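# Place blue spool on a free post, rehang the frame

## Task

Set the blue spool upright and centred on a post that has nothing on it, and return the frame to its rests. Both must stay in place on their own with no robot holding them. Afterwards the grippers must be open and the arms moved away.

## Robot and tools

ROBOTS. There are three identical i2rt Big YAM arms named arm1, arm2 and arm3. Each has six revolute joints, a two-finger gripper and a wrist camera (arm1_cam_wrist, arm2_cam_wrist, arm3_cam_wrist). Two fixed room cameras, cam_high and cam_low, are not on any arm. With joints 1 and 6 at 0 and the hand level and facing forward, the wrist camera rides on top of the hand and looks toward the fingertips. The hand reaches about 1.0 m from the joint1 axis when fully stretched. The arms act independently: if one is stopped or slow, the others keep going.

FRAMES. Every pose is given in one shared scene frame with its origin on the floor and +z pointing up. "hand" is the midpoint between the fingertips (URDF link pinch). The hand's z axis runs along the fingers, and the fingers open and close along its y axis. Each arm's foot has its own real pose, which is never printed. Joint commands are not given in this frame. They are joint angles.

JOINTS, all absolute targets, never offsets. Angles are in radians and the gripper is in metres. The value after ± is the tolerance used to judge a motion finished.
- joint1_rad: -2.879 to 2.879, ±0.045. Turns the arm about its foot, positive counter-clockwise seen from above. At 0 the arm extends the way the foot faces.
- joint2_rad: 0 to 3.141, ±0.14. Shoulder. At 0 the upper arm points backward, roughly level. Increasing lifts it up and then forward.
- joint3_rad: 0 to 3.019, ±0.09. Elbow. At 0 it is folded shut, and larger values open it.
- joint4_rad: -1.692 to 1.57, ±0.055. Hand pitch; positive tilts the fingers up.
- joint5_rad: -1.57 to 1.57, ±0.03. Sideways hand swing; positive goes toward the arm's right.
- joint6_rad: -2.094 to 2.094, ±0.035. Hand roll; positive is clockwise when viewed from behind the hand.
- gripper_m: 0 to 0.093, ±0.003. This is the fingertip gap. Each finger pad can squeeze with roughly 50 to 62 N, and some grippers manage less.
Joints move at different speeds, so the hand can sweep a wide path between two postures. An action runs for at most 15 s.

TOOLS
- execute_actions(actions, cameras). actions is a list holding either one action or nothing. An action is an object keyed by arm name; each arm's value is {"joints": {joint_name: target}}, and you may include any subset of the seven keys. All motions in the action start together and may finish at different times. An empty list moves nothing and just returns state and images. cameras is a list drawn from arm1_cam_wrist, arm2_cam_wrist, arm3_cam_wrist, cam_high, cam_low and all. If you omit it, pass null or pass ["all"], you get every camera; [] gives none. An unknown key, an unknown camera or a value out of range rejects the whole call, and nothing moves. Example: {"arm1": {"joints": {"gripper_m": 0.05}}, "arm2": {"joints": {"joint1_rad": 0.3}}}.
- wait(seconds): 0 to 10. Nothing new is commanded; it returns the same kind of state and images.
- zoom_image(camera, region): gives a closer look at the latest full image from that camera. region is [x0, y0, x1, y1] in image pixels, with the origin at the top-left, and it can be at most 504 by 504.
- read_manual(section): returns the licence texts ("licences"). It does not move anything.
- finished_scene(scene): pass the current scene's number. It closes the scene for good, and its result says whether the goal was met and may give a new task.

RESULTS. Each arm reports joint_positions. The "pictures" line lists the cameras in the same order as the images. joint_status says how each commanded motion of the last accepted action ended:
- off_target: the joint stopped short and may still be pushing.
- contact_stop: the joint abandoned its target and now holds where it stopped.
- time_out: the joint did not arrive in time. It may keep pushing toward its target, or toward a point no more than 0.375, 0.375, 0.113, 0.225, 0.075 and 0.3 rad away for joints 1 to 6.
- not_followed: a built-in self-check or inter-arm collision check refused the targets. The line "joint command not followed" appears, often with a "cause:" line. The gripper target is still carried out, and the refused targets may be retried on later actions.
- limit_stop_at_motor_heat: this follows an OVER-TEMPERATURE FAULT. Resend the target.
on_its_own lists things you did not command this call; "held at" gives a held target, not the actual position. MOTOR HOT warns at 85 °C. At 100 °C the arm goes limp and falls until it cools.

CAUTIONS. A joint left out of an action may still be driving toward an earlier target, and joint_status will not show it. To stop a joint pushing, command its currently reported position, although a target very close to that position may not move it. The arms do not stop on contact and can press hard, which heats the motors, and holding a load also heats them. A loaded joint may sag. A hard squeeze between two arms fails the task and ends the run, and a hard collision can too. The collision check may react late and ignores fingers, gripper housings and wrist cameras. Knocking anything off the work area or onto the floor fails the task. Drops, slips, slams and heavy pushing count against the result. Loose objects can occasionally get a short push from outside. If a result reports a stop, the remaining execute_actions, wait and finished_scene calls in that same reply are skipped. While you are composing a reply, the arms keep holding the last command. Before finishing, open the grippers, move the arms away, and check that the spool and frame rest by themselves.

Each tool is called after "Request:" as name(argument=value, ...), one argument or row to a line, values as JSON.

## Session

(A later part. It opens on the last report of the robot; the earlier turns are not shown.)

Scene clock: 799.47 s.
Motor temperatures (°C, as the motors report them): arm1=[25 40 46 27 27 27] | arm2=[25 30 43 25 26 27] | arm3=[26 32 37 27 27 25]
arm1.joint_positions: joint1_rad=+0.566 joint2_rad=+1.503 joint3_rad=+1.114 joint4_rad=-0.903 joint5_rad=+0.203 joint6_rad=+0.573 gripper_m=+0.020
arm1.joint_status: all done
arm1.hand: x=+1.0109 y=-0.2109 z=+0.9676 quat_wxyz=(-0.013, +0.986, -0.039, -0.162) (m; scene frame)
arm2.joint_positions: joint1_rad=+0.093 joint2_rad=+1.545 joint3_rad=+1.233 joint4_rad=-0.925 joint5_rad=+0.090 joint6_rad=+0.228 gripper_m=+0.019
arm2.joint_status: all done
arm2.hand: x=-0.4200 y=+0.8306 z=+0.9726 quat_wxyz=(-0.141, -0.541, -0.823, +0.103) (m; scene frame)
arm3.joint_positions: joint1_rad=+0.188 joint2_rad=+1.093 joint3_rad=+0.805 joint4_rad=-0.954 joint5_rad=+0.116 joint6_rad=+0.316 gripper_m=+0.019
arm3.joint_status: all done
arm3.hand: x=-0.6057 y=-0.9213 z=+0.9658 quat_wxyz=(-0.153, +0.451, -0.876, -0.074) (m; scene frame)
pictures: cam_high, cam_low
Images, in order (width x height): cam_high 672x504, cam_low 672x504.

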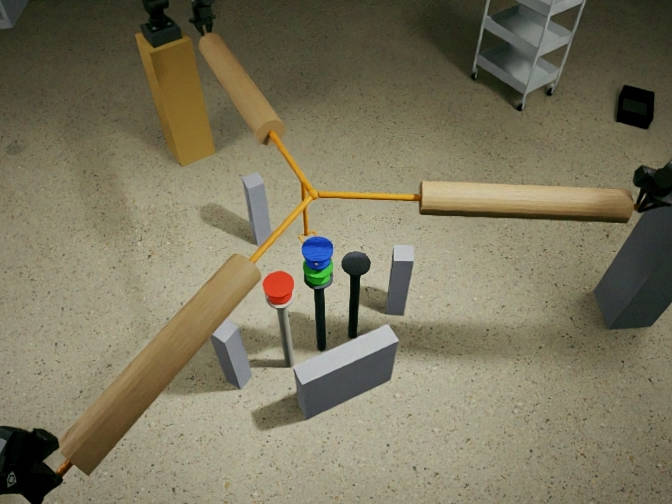

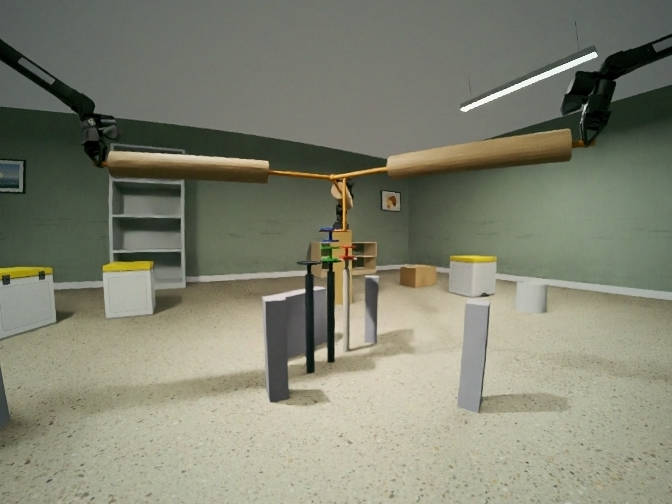

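Request:
execute_actions(
  actions=[
    {"arm1": {"joints": {"joint1_rad": 0.574, "joint2_rad": 1.384, "joint3_rad": 1.036, "joint4_rad": -0.915, "joint5_rad": 0.211, "joint6_rad": 0.583}}, "arm2": {"joints": {"joint1_rad": 0.190, "joint2_rad": 1.571, "joint3_rad": 1.322, "joint4_rad": -0.964, "joint5_rad": 0.111, "joint6_rad": 0.314}}, "arm3": {"joints": {"joint1_rad": 0.101, "joint2_rad": 1.163, "joint3_rad": 0.927, "joint4_rad": -0.943, "joint5_rad": 0.088, "joint6_rad": 0.233}}},
  ],
  cameras=[],
)

Request:
execute_actions(
  actions=[
    {"arm1": {"joints": {"joint1_rad": 0.585, "joint2_rad": 1.283, "joint3_rad": 0.933, "joint4_rad": -0.914, "joint5_rad": 0.214, "joint6_rad": 0.593}}, "arm2": {"joints": {"joint1_rad": 0.267, "joint2_rad": 1.602, "joint3_rad": 1.360, "joint4_rad": -0.979, "joint5_rad": 0.136, "joint6_rad": 0.387}}, "arm3": {"joints": {"joint1_rad": 0.017, "joint2_rad": 1.240, "joint3_rad": 0.987, "joint4_rad": -0.919, "joint5_rad": 0.060, "joint6_rad": 0.154}}},
  ],
  cameras=[],
)

Request:
execute_actions(
  actions=[
    {"arm1": {"joints": {"joint1_rad": 0.600, "joint2_rad": 1.174, "joint3_rad": 0.844, "joint4_rad": -0.944, "joint5_rad": 0.218, "joint6_rad": 0.608}}, "arm2": {"joints": {"joint1_rad": 0.336, "joint2_rad": 1.646, "joint3_rad": 1.417, "joint4_rad": -1.003, "joint5_rad": 0.157, "joint6_rad": 0.454}}, "arm3": {"joints": {"joint1_rad": -0.042, "joint2_rad": 1.324, "joint3_rad": 1.065, "joint4_rad": -0.911, "joint5_rad": 0.040, "joint6_rad": 0.098}}},
  ],
  cameras=[],
)

Request:
execute_actions(
  actions=[
    {"arm1": {"joints": {"joint1_rad": 0.615, "joint2_rad": 1.064, "joint3_rad": 0.756, "joint4_rad": -0.968, "joint5_rad": 0.222, "joint6_rad": 0.623}}, "arm2": {"joints": {"joint1_rad": 0.404, "joint2_rad": 1.690, "joint3_rad": 1.474, "joint4_rad": -1.026, "joint5_rad": 0.177, "joint6_rad": 0.520}}, "arm3": {"joints": {"joint1_rad": -0.102, "joint2_rad": 1.408, "joint3_rad": 1.144, "joint4_rad": -0.904, "joint5_rad": 0.020, "joint6_rad": 0.042}}},
  ],
  cameras=["cam_high", "cam_low"],
)

Request:
zoom_image(
  camera="cam_low",
  region=[260, 170, 400, 290],
)

Request:
zoom_image(
  camera="cam_high",
  region=[230, 150, 400, 310],
)

Scene clock: 822.87 s.
Motor temperatures (°C, as the motors report them): arm1=[25 40 50 27 28 27] | arm2=[25 30 45 25 26 27] | arm3=[26 32 44 27 27 25]
arm1.joint_positions: joint1_rad=+0.573 joint2_rad=+1.415 joint3_rad=+1.024 joint4_rad=-0.909 joint5_rad=+0.202 joint6_rad=+0.583 gripper_m=+0.020
arm1.joint_status: all done
arm1.hand: x=+1.0436 y=-0.1958 z=+0.9691 quat_wxyz=(-0.013, +0.987, -0.040, -0.158) (m; scene frame)
arm2.joint_positions: joint1_rad=+0.178 joint2_rad=+1.584 joint3_rad=+1.267 joint4_rad=-0.949 joint5_rad=+0.115 joint6_rad=+0.310 gripper_m=+0.019
arm2.joint_status: all done
arm2.hand: x=-0.3830 y=+0.8496 z=+0.9666 quat_wxyz=(-0.132, -0.541, -0.824, +0.099) (m; scene frame)
arm3.joint_positions: joint1_rad=+0.110 joint2_rad=+1.180 joint3_rad=+0.872 joint4_rad=-0.935 joint5_rad=+0.087 joint6_rad=+0.246 gripper_m=+0.019
arm3.joint_status: all done
arm3.hand: x=-0.5742 y=-0.9015 z=+0.9662 quat_wxyz=(-0.148, +0.450, -0.878, -0.072) (m; scene frame)
pictures: none
No camera images: the call's "cameras" was empty. Leave "cameras" out to get every camera's image.

Scene clock: 823.73 s.
Motor temperatures (°C, as the motors report them): arm1=[25 40 50 27 28 27] | arm2=[25 30 45 25 26 27] | arm3=[26 32 44 27 27 25]
arm1.joint_positions: joint1_rad=+0.580 joint2_rad=+1.307 joint3_rad=+0.917 joint4_rad=-0.909 joint5_rad=+0.205 joint6_rad=+0.589 gripper_m=+0.020
arm1.joint_status: all done
arm1.hand: x=+1.0798 y=-0.1774 z=+0.9692 quat_wxyz=(-0.013, +0.986, -0.040, -0.160) (m; scene frame)
arm2.joint_positions: joint1_rad=+0.254 joint2_rad=+1.613 joint3_rad=+1.309 joint4_rad=-0.965 joint5_rad=+0.139 joint6_rad=+0.381 gripper_m=+0.019
arm2.joint_status: all done
arm2.hand: x=-0.3479 y=+0.8655 z=+0.9685 quat_wxyz=(-0.135, -0.541, -0.824, +0.101) (m; scene frame)
arm3.joint_positions: joint1_rad=+0.026 joint2_rad=+1.259 joint3_rad=+0.935 joint4_rad=-0.910 joint5_rad=+0.059 joint6_rad=+0.165 gripper_m=+0.019
arm3.joint_status: all done
arm3.hand: x=-0.5363 y=-0.8862 z=+0.9659 quat_wxyz=(-0.149, +0.450, -0.877, -0.074) (m; scene frame)
pictures: none
No camera images: the call's "cameras" was empty. Leave "cameras" out to get every camera's image.

Scene clock: 824.60 s.
Motor temperatures (°C, as the motors report them): arm1=[25 40 49 27 28 27] | arm2=[25 30 45 25 26 27] | arm3=[26 32 44 27 27 25]
arm1.joint_positions: joint1_rad=+0.596 joint2_rad=+1.195 joint3_rad=+0.830 joint4_rad=-0.932 joint5_rad=+0.210 joint6_rad=+0.605 gripper_m=+0.020
arm1.joint_status: all done
arm1.hand: x=+1.1153 y=-0.1622 z=+0.9726 quat_wxyz=(-0.012, +0.986, -0.040, -0.162) (m; scene frame)
arm2.joint_positions: joint1_rad=+0.326 joint2_rad=+1.659 joint3_rad=+1.363 joint4_rad=-0.986 joint5_rad=+0.158 joint6_rad=+0.452 gripper_m=+0.019
arm2.joint_status: all done
arm2.hand: x=-0.3109 y=+0.8819 z=+0.9666 quat_wxyz=(-0.134, -0.541, -0.824, +0.099) (m; scene frame)
arm3.joint_positions: joint1_rad=-0.035 joint2_rad=+1.344 joint3_rad=+1.011 joint4_rad=-0.903 joint5_rad=+0.041 joint6_rad=+0.106 gripper_m=+0.019
arm3.joint_status: all done
arm3.hand: x=-0.5014 y=-0.8697 z=+0.9655 quat_wxyz=(-0.148, +0.451, -0.877, -0.071) (m; scene frame)
pictures: none
No camera images: the call's "cameras" was empty. Leave "cameras" out to get every camera's image.

Scene clock: 825.47 s.
Motor temperatures (°C, as the motors report them): arm1=[25 40 49 27 28 27] | arm2=[25 30 45 25 26 27] | arm3=[26 32 44 27 27 25]
arm1.joint_positions: joint1_rad=+0.610 joint2_rad=+1.083 joint3_rad=+0.740 joint4_rad=-0.957 joint5_rad=+0.215 joint6_rad=+0.618 gripper_m=+0.020
arm1.joint_status: all done
arm1.hand: x=+1.1506 y=-0.1448 z=+0.9703 quat_wxyz=(-0.013, +0.986, -0.040, -0.162) (m; scene frame)
arm2.joint_positions: joint1_rad=+0.391 joint2_rad=+1.703 joint3_rad=+1.422 joint4_rad=-1.008 joint5_rad=+0.177 joint6_rad=+0.515 gripper_m=+0.019
arm2.joint_status: all done
arm2.hand: x=-0.2764 y=+0.8976 z=+0.9669 quat_wxyz=(-0.135, -0.541, -0.824, +0.100) (m; scene frame)
arm3.joint_positions: joint1_rad=-0.093 joint2_rad=+1.428 joint3_rad=+1.090 joint4_rad=-0.896 joint5_rad=+0.021 joint6_rad=+0.052 gripper_m=+0.019
arm3.joint_status: all done
arm3.hand: x=-0.4653 y=-0.8544 z=+0.9637 quat_wxyz=(-0.148, +0.451, -0.877, -0.072) (m; scene frame)
pictures: cam_high, cam_low
Images, in order (width x height): cam_high 672x504, cam_low 672x504.

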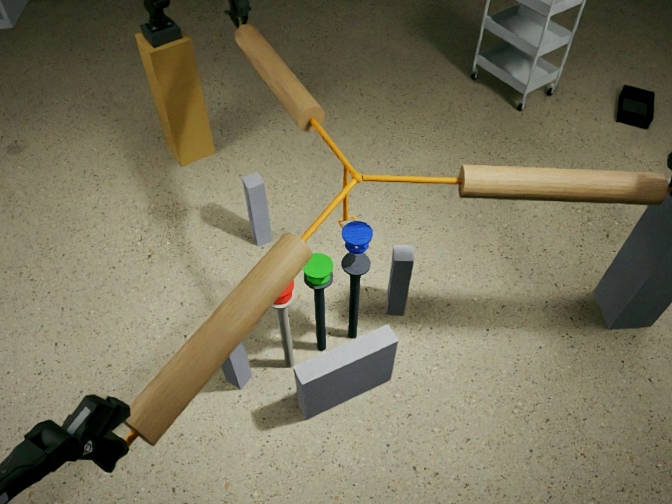

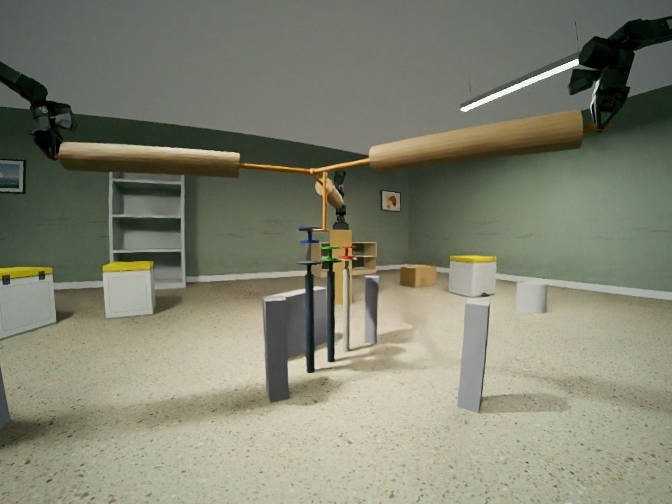

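Region (260, 170, 400, 290) of cam_low's 672x504 image, scaled by 3.600, with more detail than that image has; it fills the top 432 rows of this view, and the rest is white.

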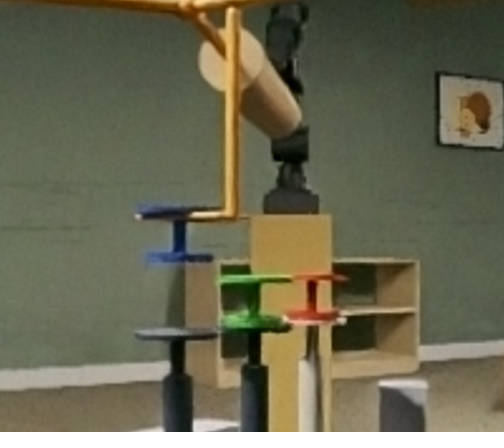

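Region (230, 150, 400, 310) of cam_high's 672x504 image, scaled by 2.965, with more detail than that image has; it fills the top 474 rows of this view, and the rest is white.

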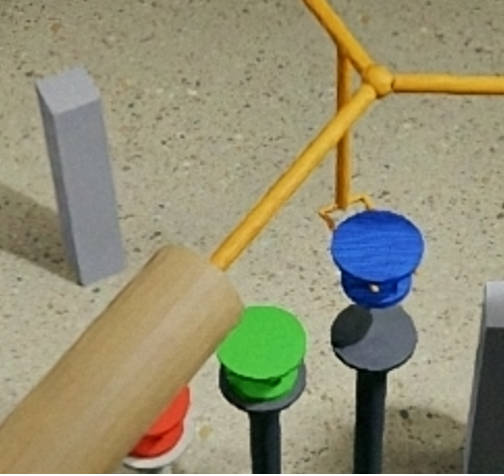

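Request:
execute_actions(
  actions=[
    {"arm1": {"joints": {"joint2_rad": 1.160, "joint3_rad": 0.659, "joint4_rad": -0.758}}, "arm2": {"joints": {"joint2_rad": 1.739, "joint3_rad": 1.347, "joint4_rad": -0.858}}, "arm3": {"joints": {"joint2_rad": 1.460, "joint3_rad": 1.010, "joint4_rad": -0.744}}},
  ],
  cameras=["cam_high", "cam_low"],
)

Request:
zoom_image(
  camera="cam_low",
  region=[270, 200, 370, 290],
)

Request:
zoom_image(
  camera="cam_high",
  region=[300, 210, 410, 310],
)

Scene clock: 847.63 s.
Motor temperatures (°C, as the motors report them): arm1=[25 38 46 27 28 27] | arm2=[25 31 46 25 26 27] | arm3=[26 33 46 27 27 25]
arm1.joint_positions: joint1_rad=+0.610 joint2_rad=+1.175 joint3_rad=+0.646 joint4_rad=-0.780 joint5_rad=+0.211 joint6_rad=+0.619 gripper_m=+0.020
arm1.joint_status: all done
arm1.hand: x=+1.1500 y=-0.1469 z=+0.9145 quat_wxyz=(-0.013, +0.987, -0.040, -0.157) (m; scene frame)
arm2.joint_positions: joint1_rad=+0.392 joint2_rad=+1.766 joint3_rad=+1.333 joint4_rad=-0.857 joint5_rad=+0.181 joint6_rad=+0.519 gripper_m=+0.019
arm2.joint_status: all done
arm2.hand: x=-0.2750 y=+0.8953 z=+0.9046 quat_wxyz=(-0.135, -0.543, -0.823, +0.101) (m; scene frame)
arm3.joint_positions: joint1_rad=-0.096 joint2_rad=+1.486 joint3_rad=+1.006 joint4_rad=-0.755 joint5_rad=+0.020 joint6_rad=+0.050 gripper_m=+0.019
arm3.joint_status: all done
arm3.hand: x=-0.4643 y=-0.8550 z=+0.9121 quat_wxyz=(-0.147, +0.451, -0.878, -0.071) (m; scene frame)
pictures: cam_high, cam_low
Images, in order (width x height): cam_high 672x504, cam_low 672x504.

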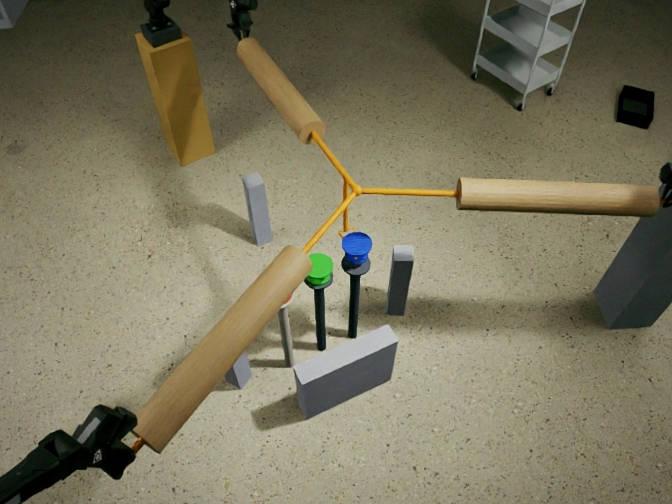

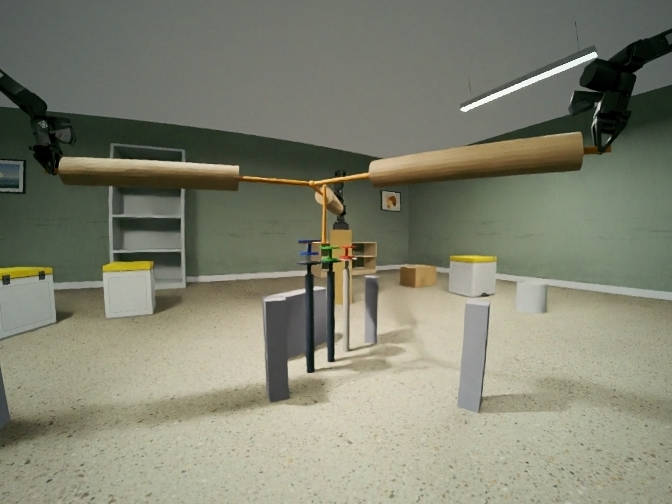

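Region (270, 200, 370, 290) of cam_low's 672x504 image, scaled by 5.040, with more detail than that image has; it fills the top 454 rows of this view, and the rest is white.

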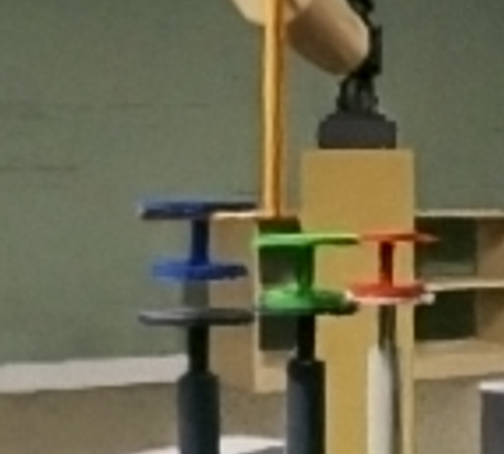

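Region (300, 210, 410, 310) of cam_high's 672x504 image, scaled by 4.582, with more detail than that image has; it fills the top 458 rows of this view, and the rest is white.

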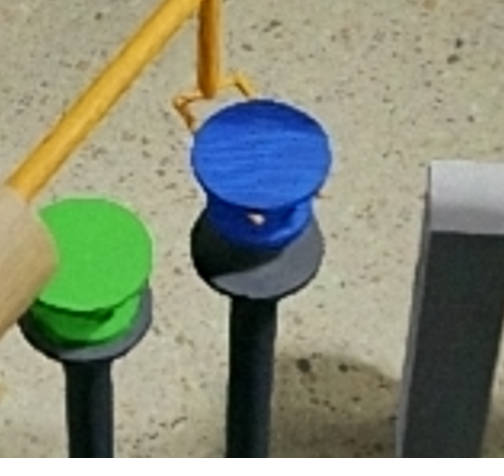

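Request:
execute_actions(
  actions=[
    {"arm1": {"joints": {"joint1_rad": 0.642, "joint2_rad": 1.248, "joint3_rad": 0.633, "joint4_rad": -0.632, "joint5_rad": 0.237, "joint6_rad": 0.648}}, "arm2": {"joints": {"joint1_rad": 0.376, "joint2_rad": 1.772, "joint3_rad": 1.325, "joint4_rad": -0.790, "joint5_rad": 0.169, "joint6_rad": 0.492}}, "arm3": {"joints": {"joint1_rad": -0.108, "joint2_rad": 1.476, "joint3_rad": 0.938, "joint4_rad": -0.643, "joint5_rad": 0.016, "joint6_rad": 0.036}}},
  ],
  cameras=["cam_high", "cam_low"],
)

Request:
zoom_image(
  camera="cam_low",
  region=[270, 200, 370, 290],
)

Request:
zoom_image(
  camera="cam_high",
  region=[300, 210, 410, 310],
)

Scene clock: 895.10 s.
Motor temperatures (°C, as the motors report them): arm1=[25 36 45 27 28 27] | arm2=[25 32 42 25 26 27] | arm3=[26 33 40 27 27 25]
arm1.joint_positions: joint1_rad=+0.637 joint2_rad=+1.266 joint3_rad=+0.620 joint4_rad=-0.659 joint5_rad=+0.225 joint6_rad=+0.644 gripper_m=+0.020
arm1.joint_status: all done
arm1.hand: x=+1.1443 y=-0.1588 z=+0.8842 quat_wxyz=(-0.013, +0.986, -0.040, -0.164) (m; scene frame)
arm2.joint_positions: joint1_rad=+0.370 joint2_rad=+1.788 joint3_rad=+1.311 joint4_rad=-0.801 joint5_rad=+0.173 joint6_rad=+0.497 gripper_m=+0.019
arm2.joint_status: all done
arm2.hand: x=-0.2793 y=+0.8847 z=+0.8875 quat_wxyz=(-0.139, -0.542, -0.823, +0.101) (m; scene frame)
arm3.joint_positions: joint1_rad=-0.096 joint2_rad=+1.489 joint3_rad=+0.932 joint4_rad=-0.667 joint5_rad=+0.018 joint6_rad=+0.049 gripper_m=+0.019
arm3.joint_status: all done
arm3.hand: x=-0.4703 y=-0.8646 z=+0.8876 quat_wxyz=(-0.151, +0.450, -0.877, -0.075) (m; scene frame)
pictures: cam_high, cam_low
Images, in order (width x height): cam_high 672x504, cam_low 672x504.

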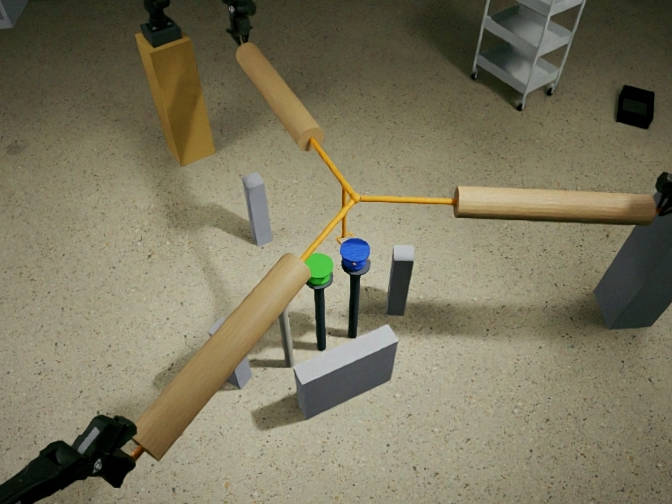

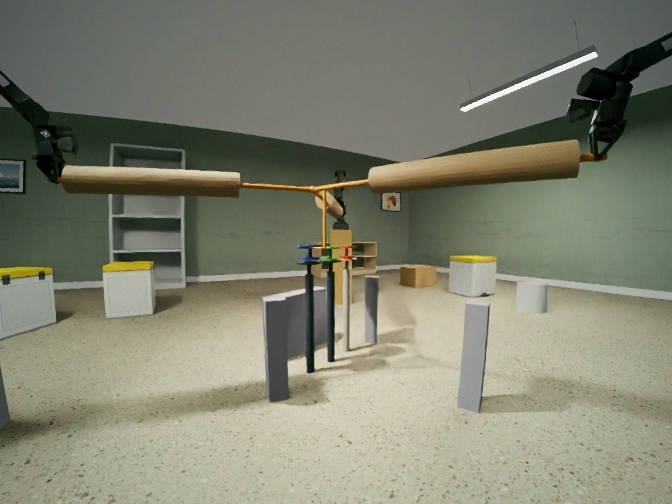

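Region (270, 200, 370, 290) of cam_low's 672x504 image, scaled by 5.040, with more detail than that image has; it fills the top 454 rows of this view, and the rest is white.

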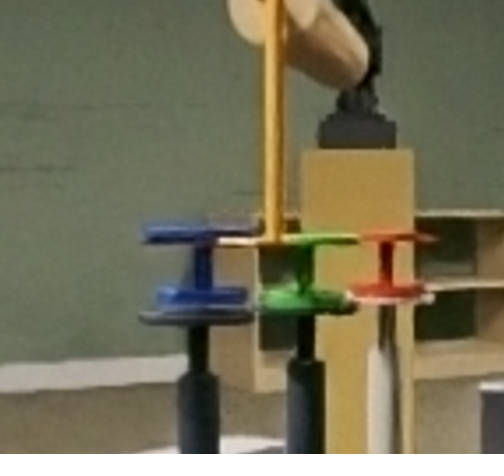

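Region (300, 210, 410, 310) of cam_high's 672x504 image, scaled by 4.582, with more detail than that image has; it fills the top 458 rows of this view, and the rest is white.

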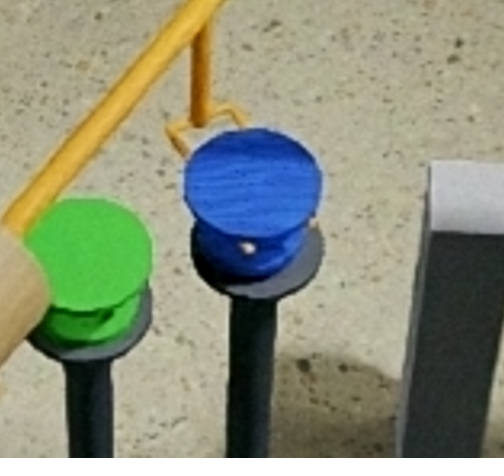

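Request:
execute_actions(
  actions=[
    {"arm1": {"joints": {"joint1_rad": 0.654, "joint2_rad": 1.248, "joint3_rad": 0.617, "joint4_rad": -0.618, "joint5_rad": 0.241, "joint6_rad": 0.660}}, "arm2": {"joints": {"joint1_rad": 0.386, "joint2_rad": 1.789, "joint3_rad": 1.325, "joint4_rad": -0.770, "joint5_rad": 0.171, "joint6_rad": 0.500}}, "arm3": {"joints": {"joint1_rad": -0.122, "joint2_rad": 1.488, "joint3_rad": 0.937, "joint4_rad": -0.629, "joint5_rad": 0.013, "joint6_rad": 0.025}}},
  ],
  cameras=["cam_high", "cam_low"],
)

Request:
zoom_image(
  camera="cam_low",
  region=[270, 200, 370, 290],
)

Request:
zoom_image(
  camera="cam_high",
  region=[300, 210, 410, 310],
)

Scene clock: 922.80 s.
Motor temperatures (°C, as the motors report them): arm1=[25 36 45 27 28 27] | arm2=[25 32 42 25 26 27] | arm3=[26 33 40 27 27 25]
arm1.joint_positions: joint1_rad=+0.646 joint2_rad=+1.266 joint3_rad=+0.605 joint4_rad=-0.644 joint5_rad=+0.229 joint6_rad=+0.654 gripper_m=+0.020
arm1.joint_status: all done
arm1.hand: x=+1.1488 y=-0.1589 z=+0.8796 quat_wxyz=(-0.014, +0.985, -0.040, -0.164) (m; scene frame)
arm2.joint_positions: joint1_rad=+0.373 joint2_rad=+1.801 joint3_rad=+1.311 joint4_rad=-0.782 joint5_rad=+0.172 joint6_rad=+0.497 gripper_m=+0.019
arm2.joint_status: all done
arm2.hand: x=-0.2752 y=+0.8839 z=+0.8811 quat_wxyz=(-0.142, -0.541, -0.823, +0.100) (m; scene frame)
arm3.joint_positions: joint1_rad=-0.108 joint2_rad=+1.498 joint3_rad=+0.932 joint4_rad=-0.656 joint5_rad=+0.015 joint6_rad=+0.038 gripper_m=+0.019
arm3.joint_status: all done
arm3.hand: x=-0.4652 y=-0.8654 z=+0.8843 quat_wxyz=(-0.152, +0.450, -0.877, -0.075) (m; scene frame)
pictures: cam_high, cam_low
Images, in order (width x height): cam_high 672x504, cam_low 672x504.

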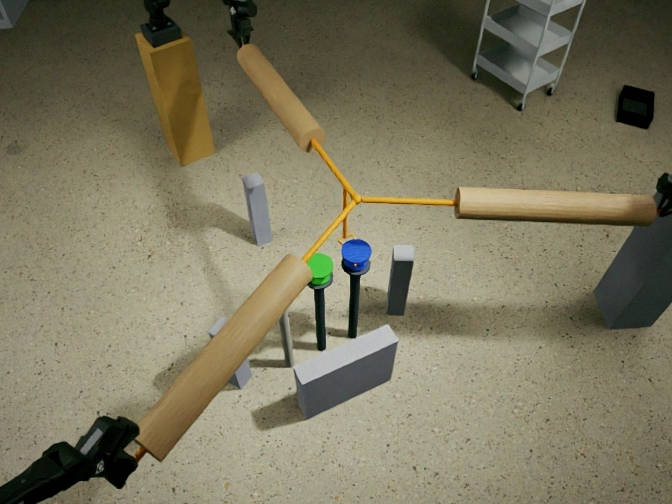

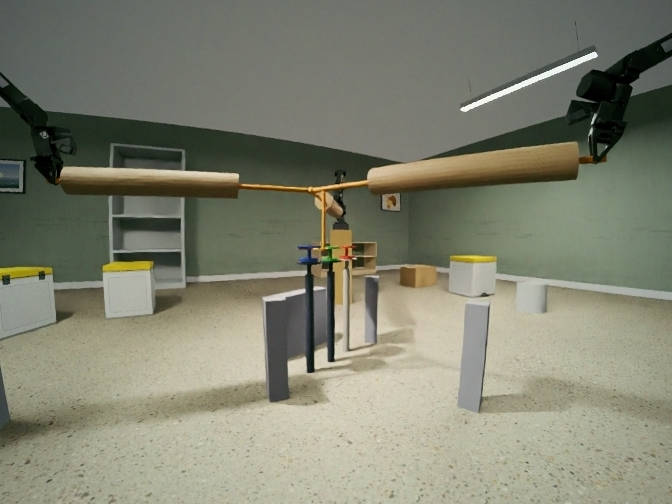

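Region (270, 200, 370, 290) of cam_low's 672x504 image, scaled by 5.040, with more detail than that image has; it fills the top 454 rows of this view, and the rest is white.

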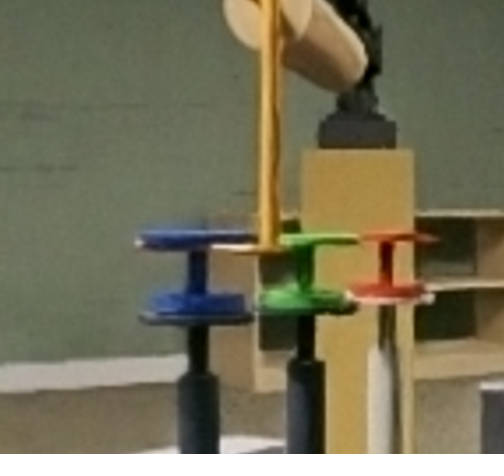

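Region (300, 210, 410, 310) of cam_high's 672x504 image, scaled by 4.582, with more detail than that image has; it fills the top 458 rows of this view, and the rest is white.

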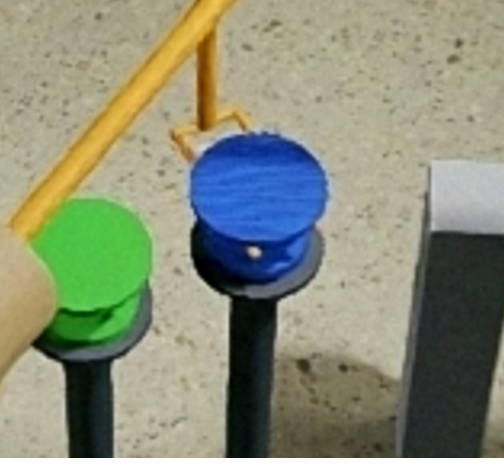

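Request:
execute_actions(
  actions=[
    {"arm1": {"joints": {"joint2_rad": 1.297, "joint3_rad": 0.585, "joint4_rad": -0.537}}, "arm2": {"joints": {"joint2_rad": 1.819, "joint3_rad": 1.294, "joint4_rad": -0.709}}, "arm3": {"joints": {"joint2_rad": 1.531, "joint3_rad": 0.900, "joint4_rad": -0.549}}},
  ],
  cameras=["cam_high", "cam_low"],
)

Request:
zoom_image(
  camera="cam_low",
  region=[270, 200, 370, 290],
)

Request:
zoom_image(
  camera="cam_high",
  region=[300, 210, 410, 310],
)

Scene clock: 936.50 s.
Motor temperatures (°C, as the motors report them): arm1=[25 36 45 27 29 27] | arm2=[25 32 42 25 26 27] | arm3=[26 33 40 27 27 25]
arm1.joint_positions: joint1_rad=+0.647 joint2_rad=+1.309 joint3_rad=+0.575 joint4_rad=-0.565 joint5_rad=+0.230 joint6_rad=+0.654 gripper_m=+0.020
arm1.joint_status: all done
arm1.hand: x=+1.1491 y=-0.1590 z=+0.8604 quat_wxyz=(-0.012, +0.985, -0.040, -0.167) (m; scene frame)
arm2.joint_positions: joint1_rad=+0.374 joint2_rad=+1.837 joint3_rad=+1.283 joint4_rad=-0.718 joint5_rad=+0.172 joint6_rad=+0.497 gripper_m=+0.019
arm2.joint_status: all done
arm2.hand: x=-0.2748 y=+0.8835 z=+0.8545 quat_wxyz=(-0.143, -0.541, -0.823, +0.100) (m; scene frame)
arm3.joint_positions: joint1_rad=-0.109 joint2_rad=+1.548 joint3_rad=+0.897 joint4_rad=-0.571 joint5_rad=+0.015 joint6_rad=+0.037 gripper_m=+0.019
arm3.joint_status: all done
arm3.hand: x=-0.4645 y=-0.8657 z=+0.8550 quat_wxyz=(-0.152, +0.451, -0.877, -0.074) (m; scene frame)
pictures: cam_high, cam_low
Images, in order (width x height): cam_high 672x504, cam_low 672x504.

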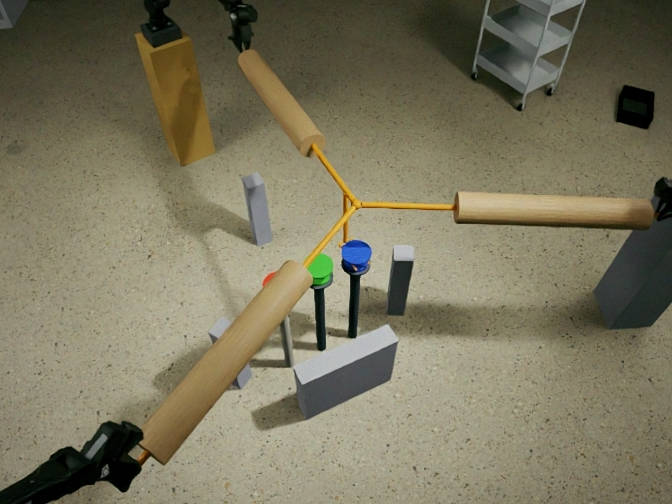

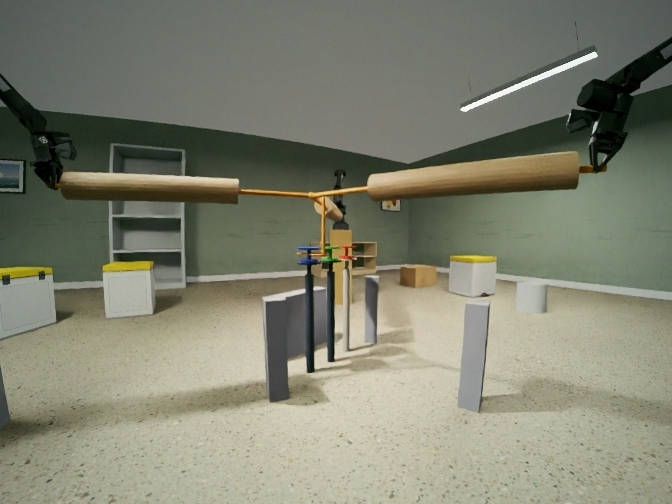

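Region (270, 200, 370, 290) of cam_low's 672x504 image, scaled by 5.040, with more detail than that image has; it fills the top 454 rows of this view, and the rest is white.

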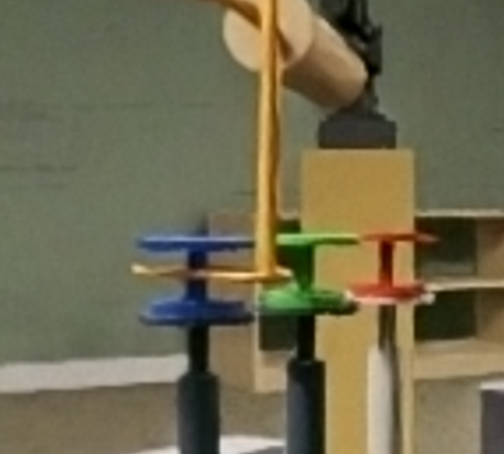

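Region (300, 210, 410, 310) of cam_high's 672x504 image, scaled by 4.582, with more detail than that image has; it fills the top 458 rows of this view, and the rest is white.

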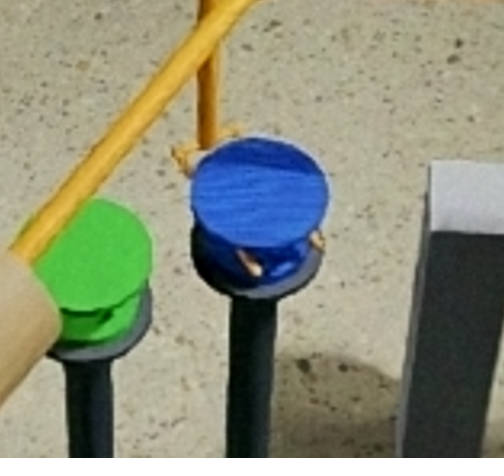

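Request:
execute_actions(
  actions=[
    {"arm1": {"joints": {"joint1_rad": 0.518, "joint2_rad": 1.297, "joint3_rad": 0.577, "joint4_rad": -0.507, "joint5_rad": 0.192, "joint6_rad": 0.526}}, "arm2": {"joints": {"joint1_rad": 0.427, "joint2_rad": 1.754, "joint3_rad": 1.206, "joint4_rad": -0.694, "joint5_rad": 0.183, "joint6_rad": 0.539}}, "arm3": {"joints": {"joint1_rad": -0.036, "joint2_rad": 1.578, "joint3_rad": 1.003, "joint4_rad": -0.599, "joint5_rad": 0.037, "joint6_rad": 0.108}}},
  ],
  cameras=[],
)

Request:
execute_actions(
  actions=[
    {"arm1": {"joints": {"joint1_rad": 0.399, "joint2_rad": 1.285, "joint3_rad": 0.567, "joint4_rad": -0.485, "joint5_rad": 0.157, "joint6_rad": 0.410}}, "arm2": {"joints": {"joint1_rad": 0.464, "joint2_rad": 1.689, "joint3_rad": 1.112, "joint4_rad": -0.672, "joint5_rad": 0.194, "joint6_rad": 0.575}}, "arm3": {"joints": {"joint1_rad": 0.029, "joint2_rad": 1.626, "joint3_rad": 1.064, "joint4_rad": -0.615, "joint5_rad": 0.060, "joint6_rad": 0.170}}},
  ],
  cameras=["cam_high", "cam_low"],
)

Request:
zoom_image(
  camera="cam_low",
  region=[270, 200, 370, 290],
)

Request:
zoom_image(
  camera="cam_high",
  region=[290, 190, 410, 300],
)

Scene clock: 997.10 s.
Motor temperatures (°C, as the motors report them): arm1=[25 35 45 27 29 27] | arm2=[25 33 42 25 26 27] | arm3=[26 33 40 27 27 25]
arm1.joint_positions: joint1_rad=+0.523 joint2_rad=+1.309 joint3_rad=+0.565 joint4_rad=-0.535 joint5_rad=+0.184 joint6_rad=+0.536 gripper_m=+0.020
arm1.joint_status: all done
arm1.hand: x=+1.1331 y=-0.1285 z=+0.8569 quat_wxyz=(-0.008, +0.986, -0.041, -0.162) (m; scene frame)
arm2.joint_positions: joint1_rad=+0.414 joint2_rad=+1.784 joint3_rad=+1.189 joint4_rad=-0.692 joint5_rad=+0.186 joint6_rad=+0.538 gripper_m=+0.019
arm2.joint_status: all done
arm2.hand: x=-0.2868 y=+0.9174 z=+0.8488 quat_wxyz=(-0.139, -0.541, -0.823, +0.101) (m; scene frame)
arm3.joint_positions: joint1_rad=-0.032 joint2_rad=+1.587 joint3_rad=+0.953 joint4_rad=-0.587 joint5_rad=+0.039 joint6_rad=+0.109 gripper_m=+0.019
arm3.joint_status: all done
arm3.hand: x=-0.4822 y=-0.8319 z=+0.8580 quat_wxyz=(-0.153, +0.451, -0.876, -0.077) (m; scene frame)
pictures: none
No camera images: the call's "cameras" was empty. Leave "cameras" out to get every camera's image.

Scene clock: 997.90 s.
Motor temperatures (°C, as the motors report them): arm1=[25 35 45 27 29 27] | arm2=[25 33 42 25 26 27] | arm3=[26 33 40 27 27 25]
arm1.joint_positions: joint1_rad=+0.402 joint2_rad=+1.309 joint3_rad=+0.557 joint4_rad=-0.507 joint5_rad=+0.152 joint6_rad=+0.417 gripper_m=+0.020
arm1.joint_status: all done
arm1.hand: x=+1.1191 y=-0.0954 z=+0.8549 quat_wxyz=(-0.010, +0.986, -0.041, -0.163) (m; scene frame)
arm2.joint_positions: joint1_rad=+0.452 joint2_rad=+1.714 joint3_rad=+1.098 joint4_rad=-0.673 joint5_rad=+0.195 joint6_rad=+0.574 gripper_m=+0.019
arm2.joint_status: all done
arm2.hand: x=-0.3011 y=+0.9492 z=+0.8511 quat_wxyz=(-0.141, -0.541, -0.823, +0.100) (m; scene frame)
arm3.joint_positions: joint1_rad=+0.029 joint2_rad=+1.637 joint3_rad=+1.019 joint4_rad=-0.606 joint5_rad=+0.062 joint6_rad=+0.167 gripper_m=+0.019
arm3.joint_status: all done
arm3.hand: x=-0.4959 y=-0.8001 z=+0.8585 quat_wxyz=(-0.154, +0.450, -0.876, -0.076) (m; scene frame)
pictures: cam_high, cam_low
Images, in order (width x height): cam_high 672x504, cam_low 672x504.

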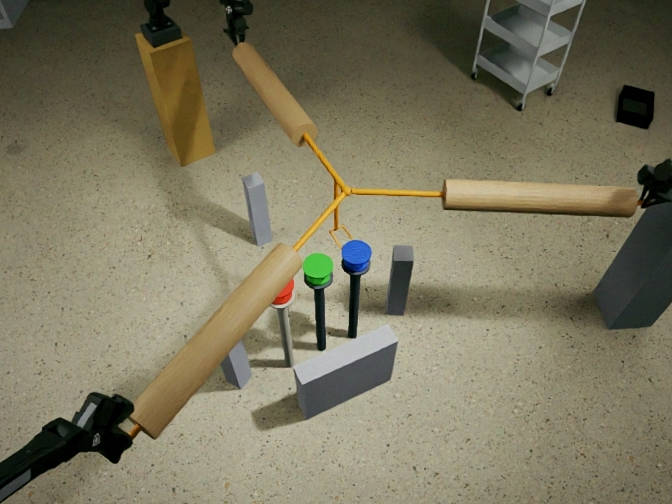

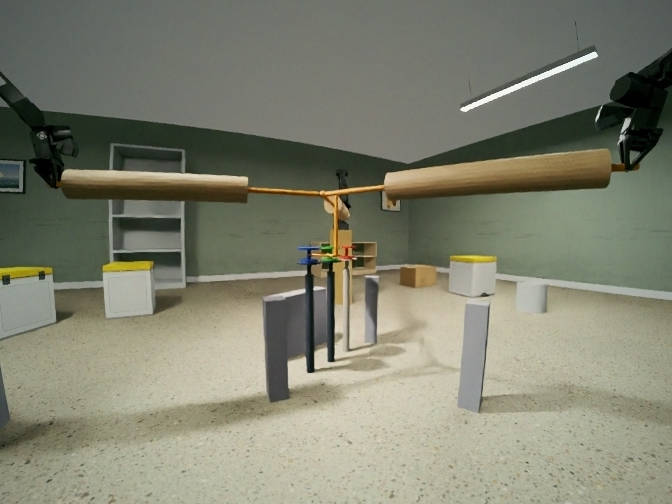

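Region (270, 200, 370, 290) of cam_low's 672x504 image, scaled by 5.040, with more detail than that image has; it fills the top 454 rows of this view, and the rest is white.

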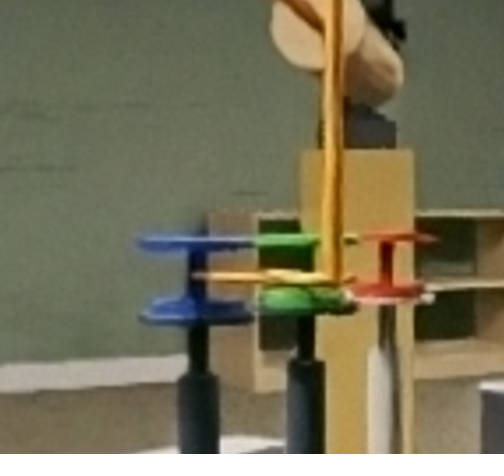

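Region (290, 190, 410, 300) of cam_high's 672x504 image, scaled by 4.200, with more detail than that image has; it fills the top 462 rows of this view, and the rest is white.

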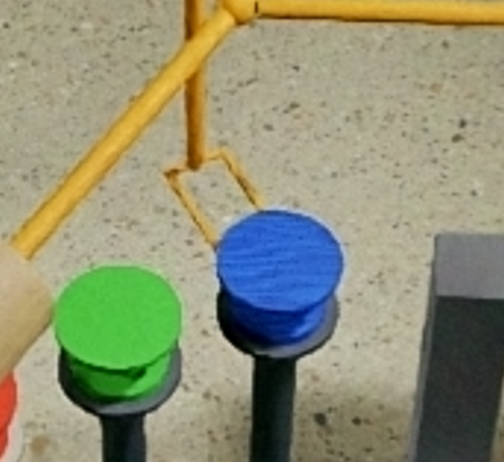

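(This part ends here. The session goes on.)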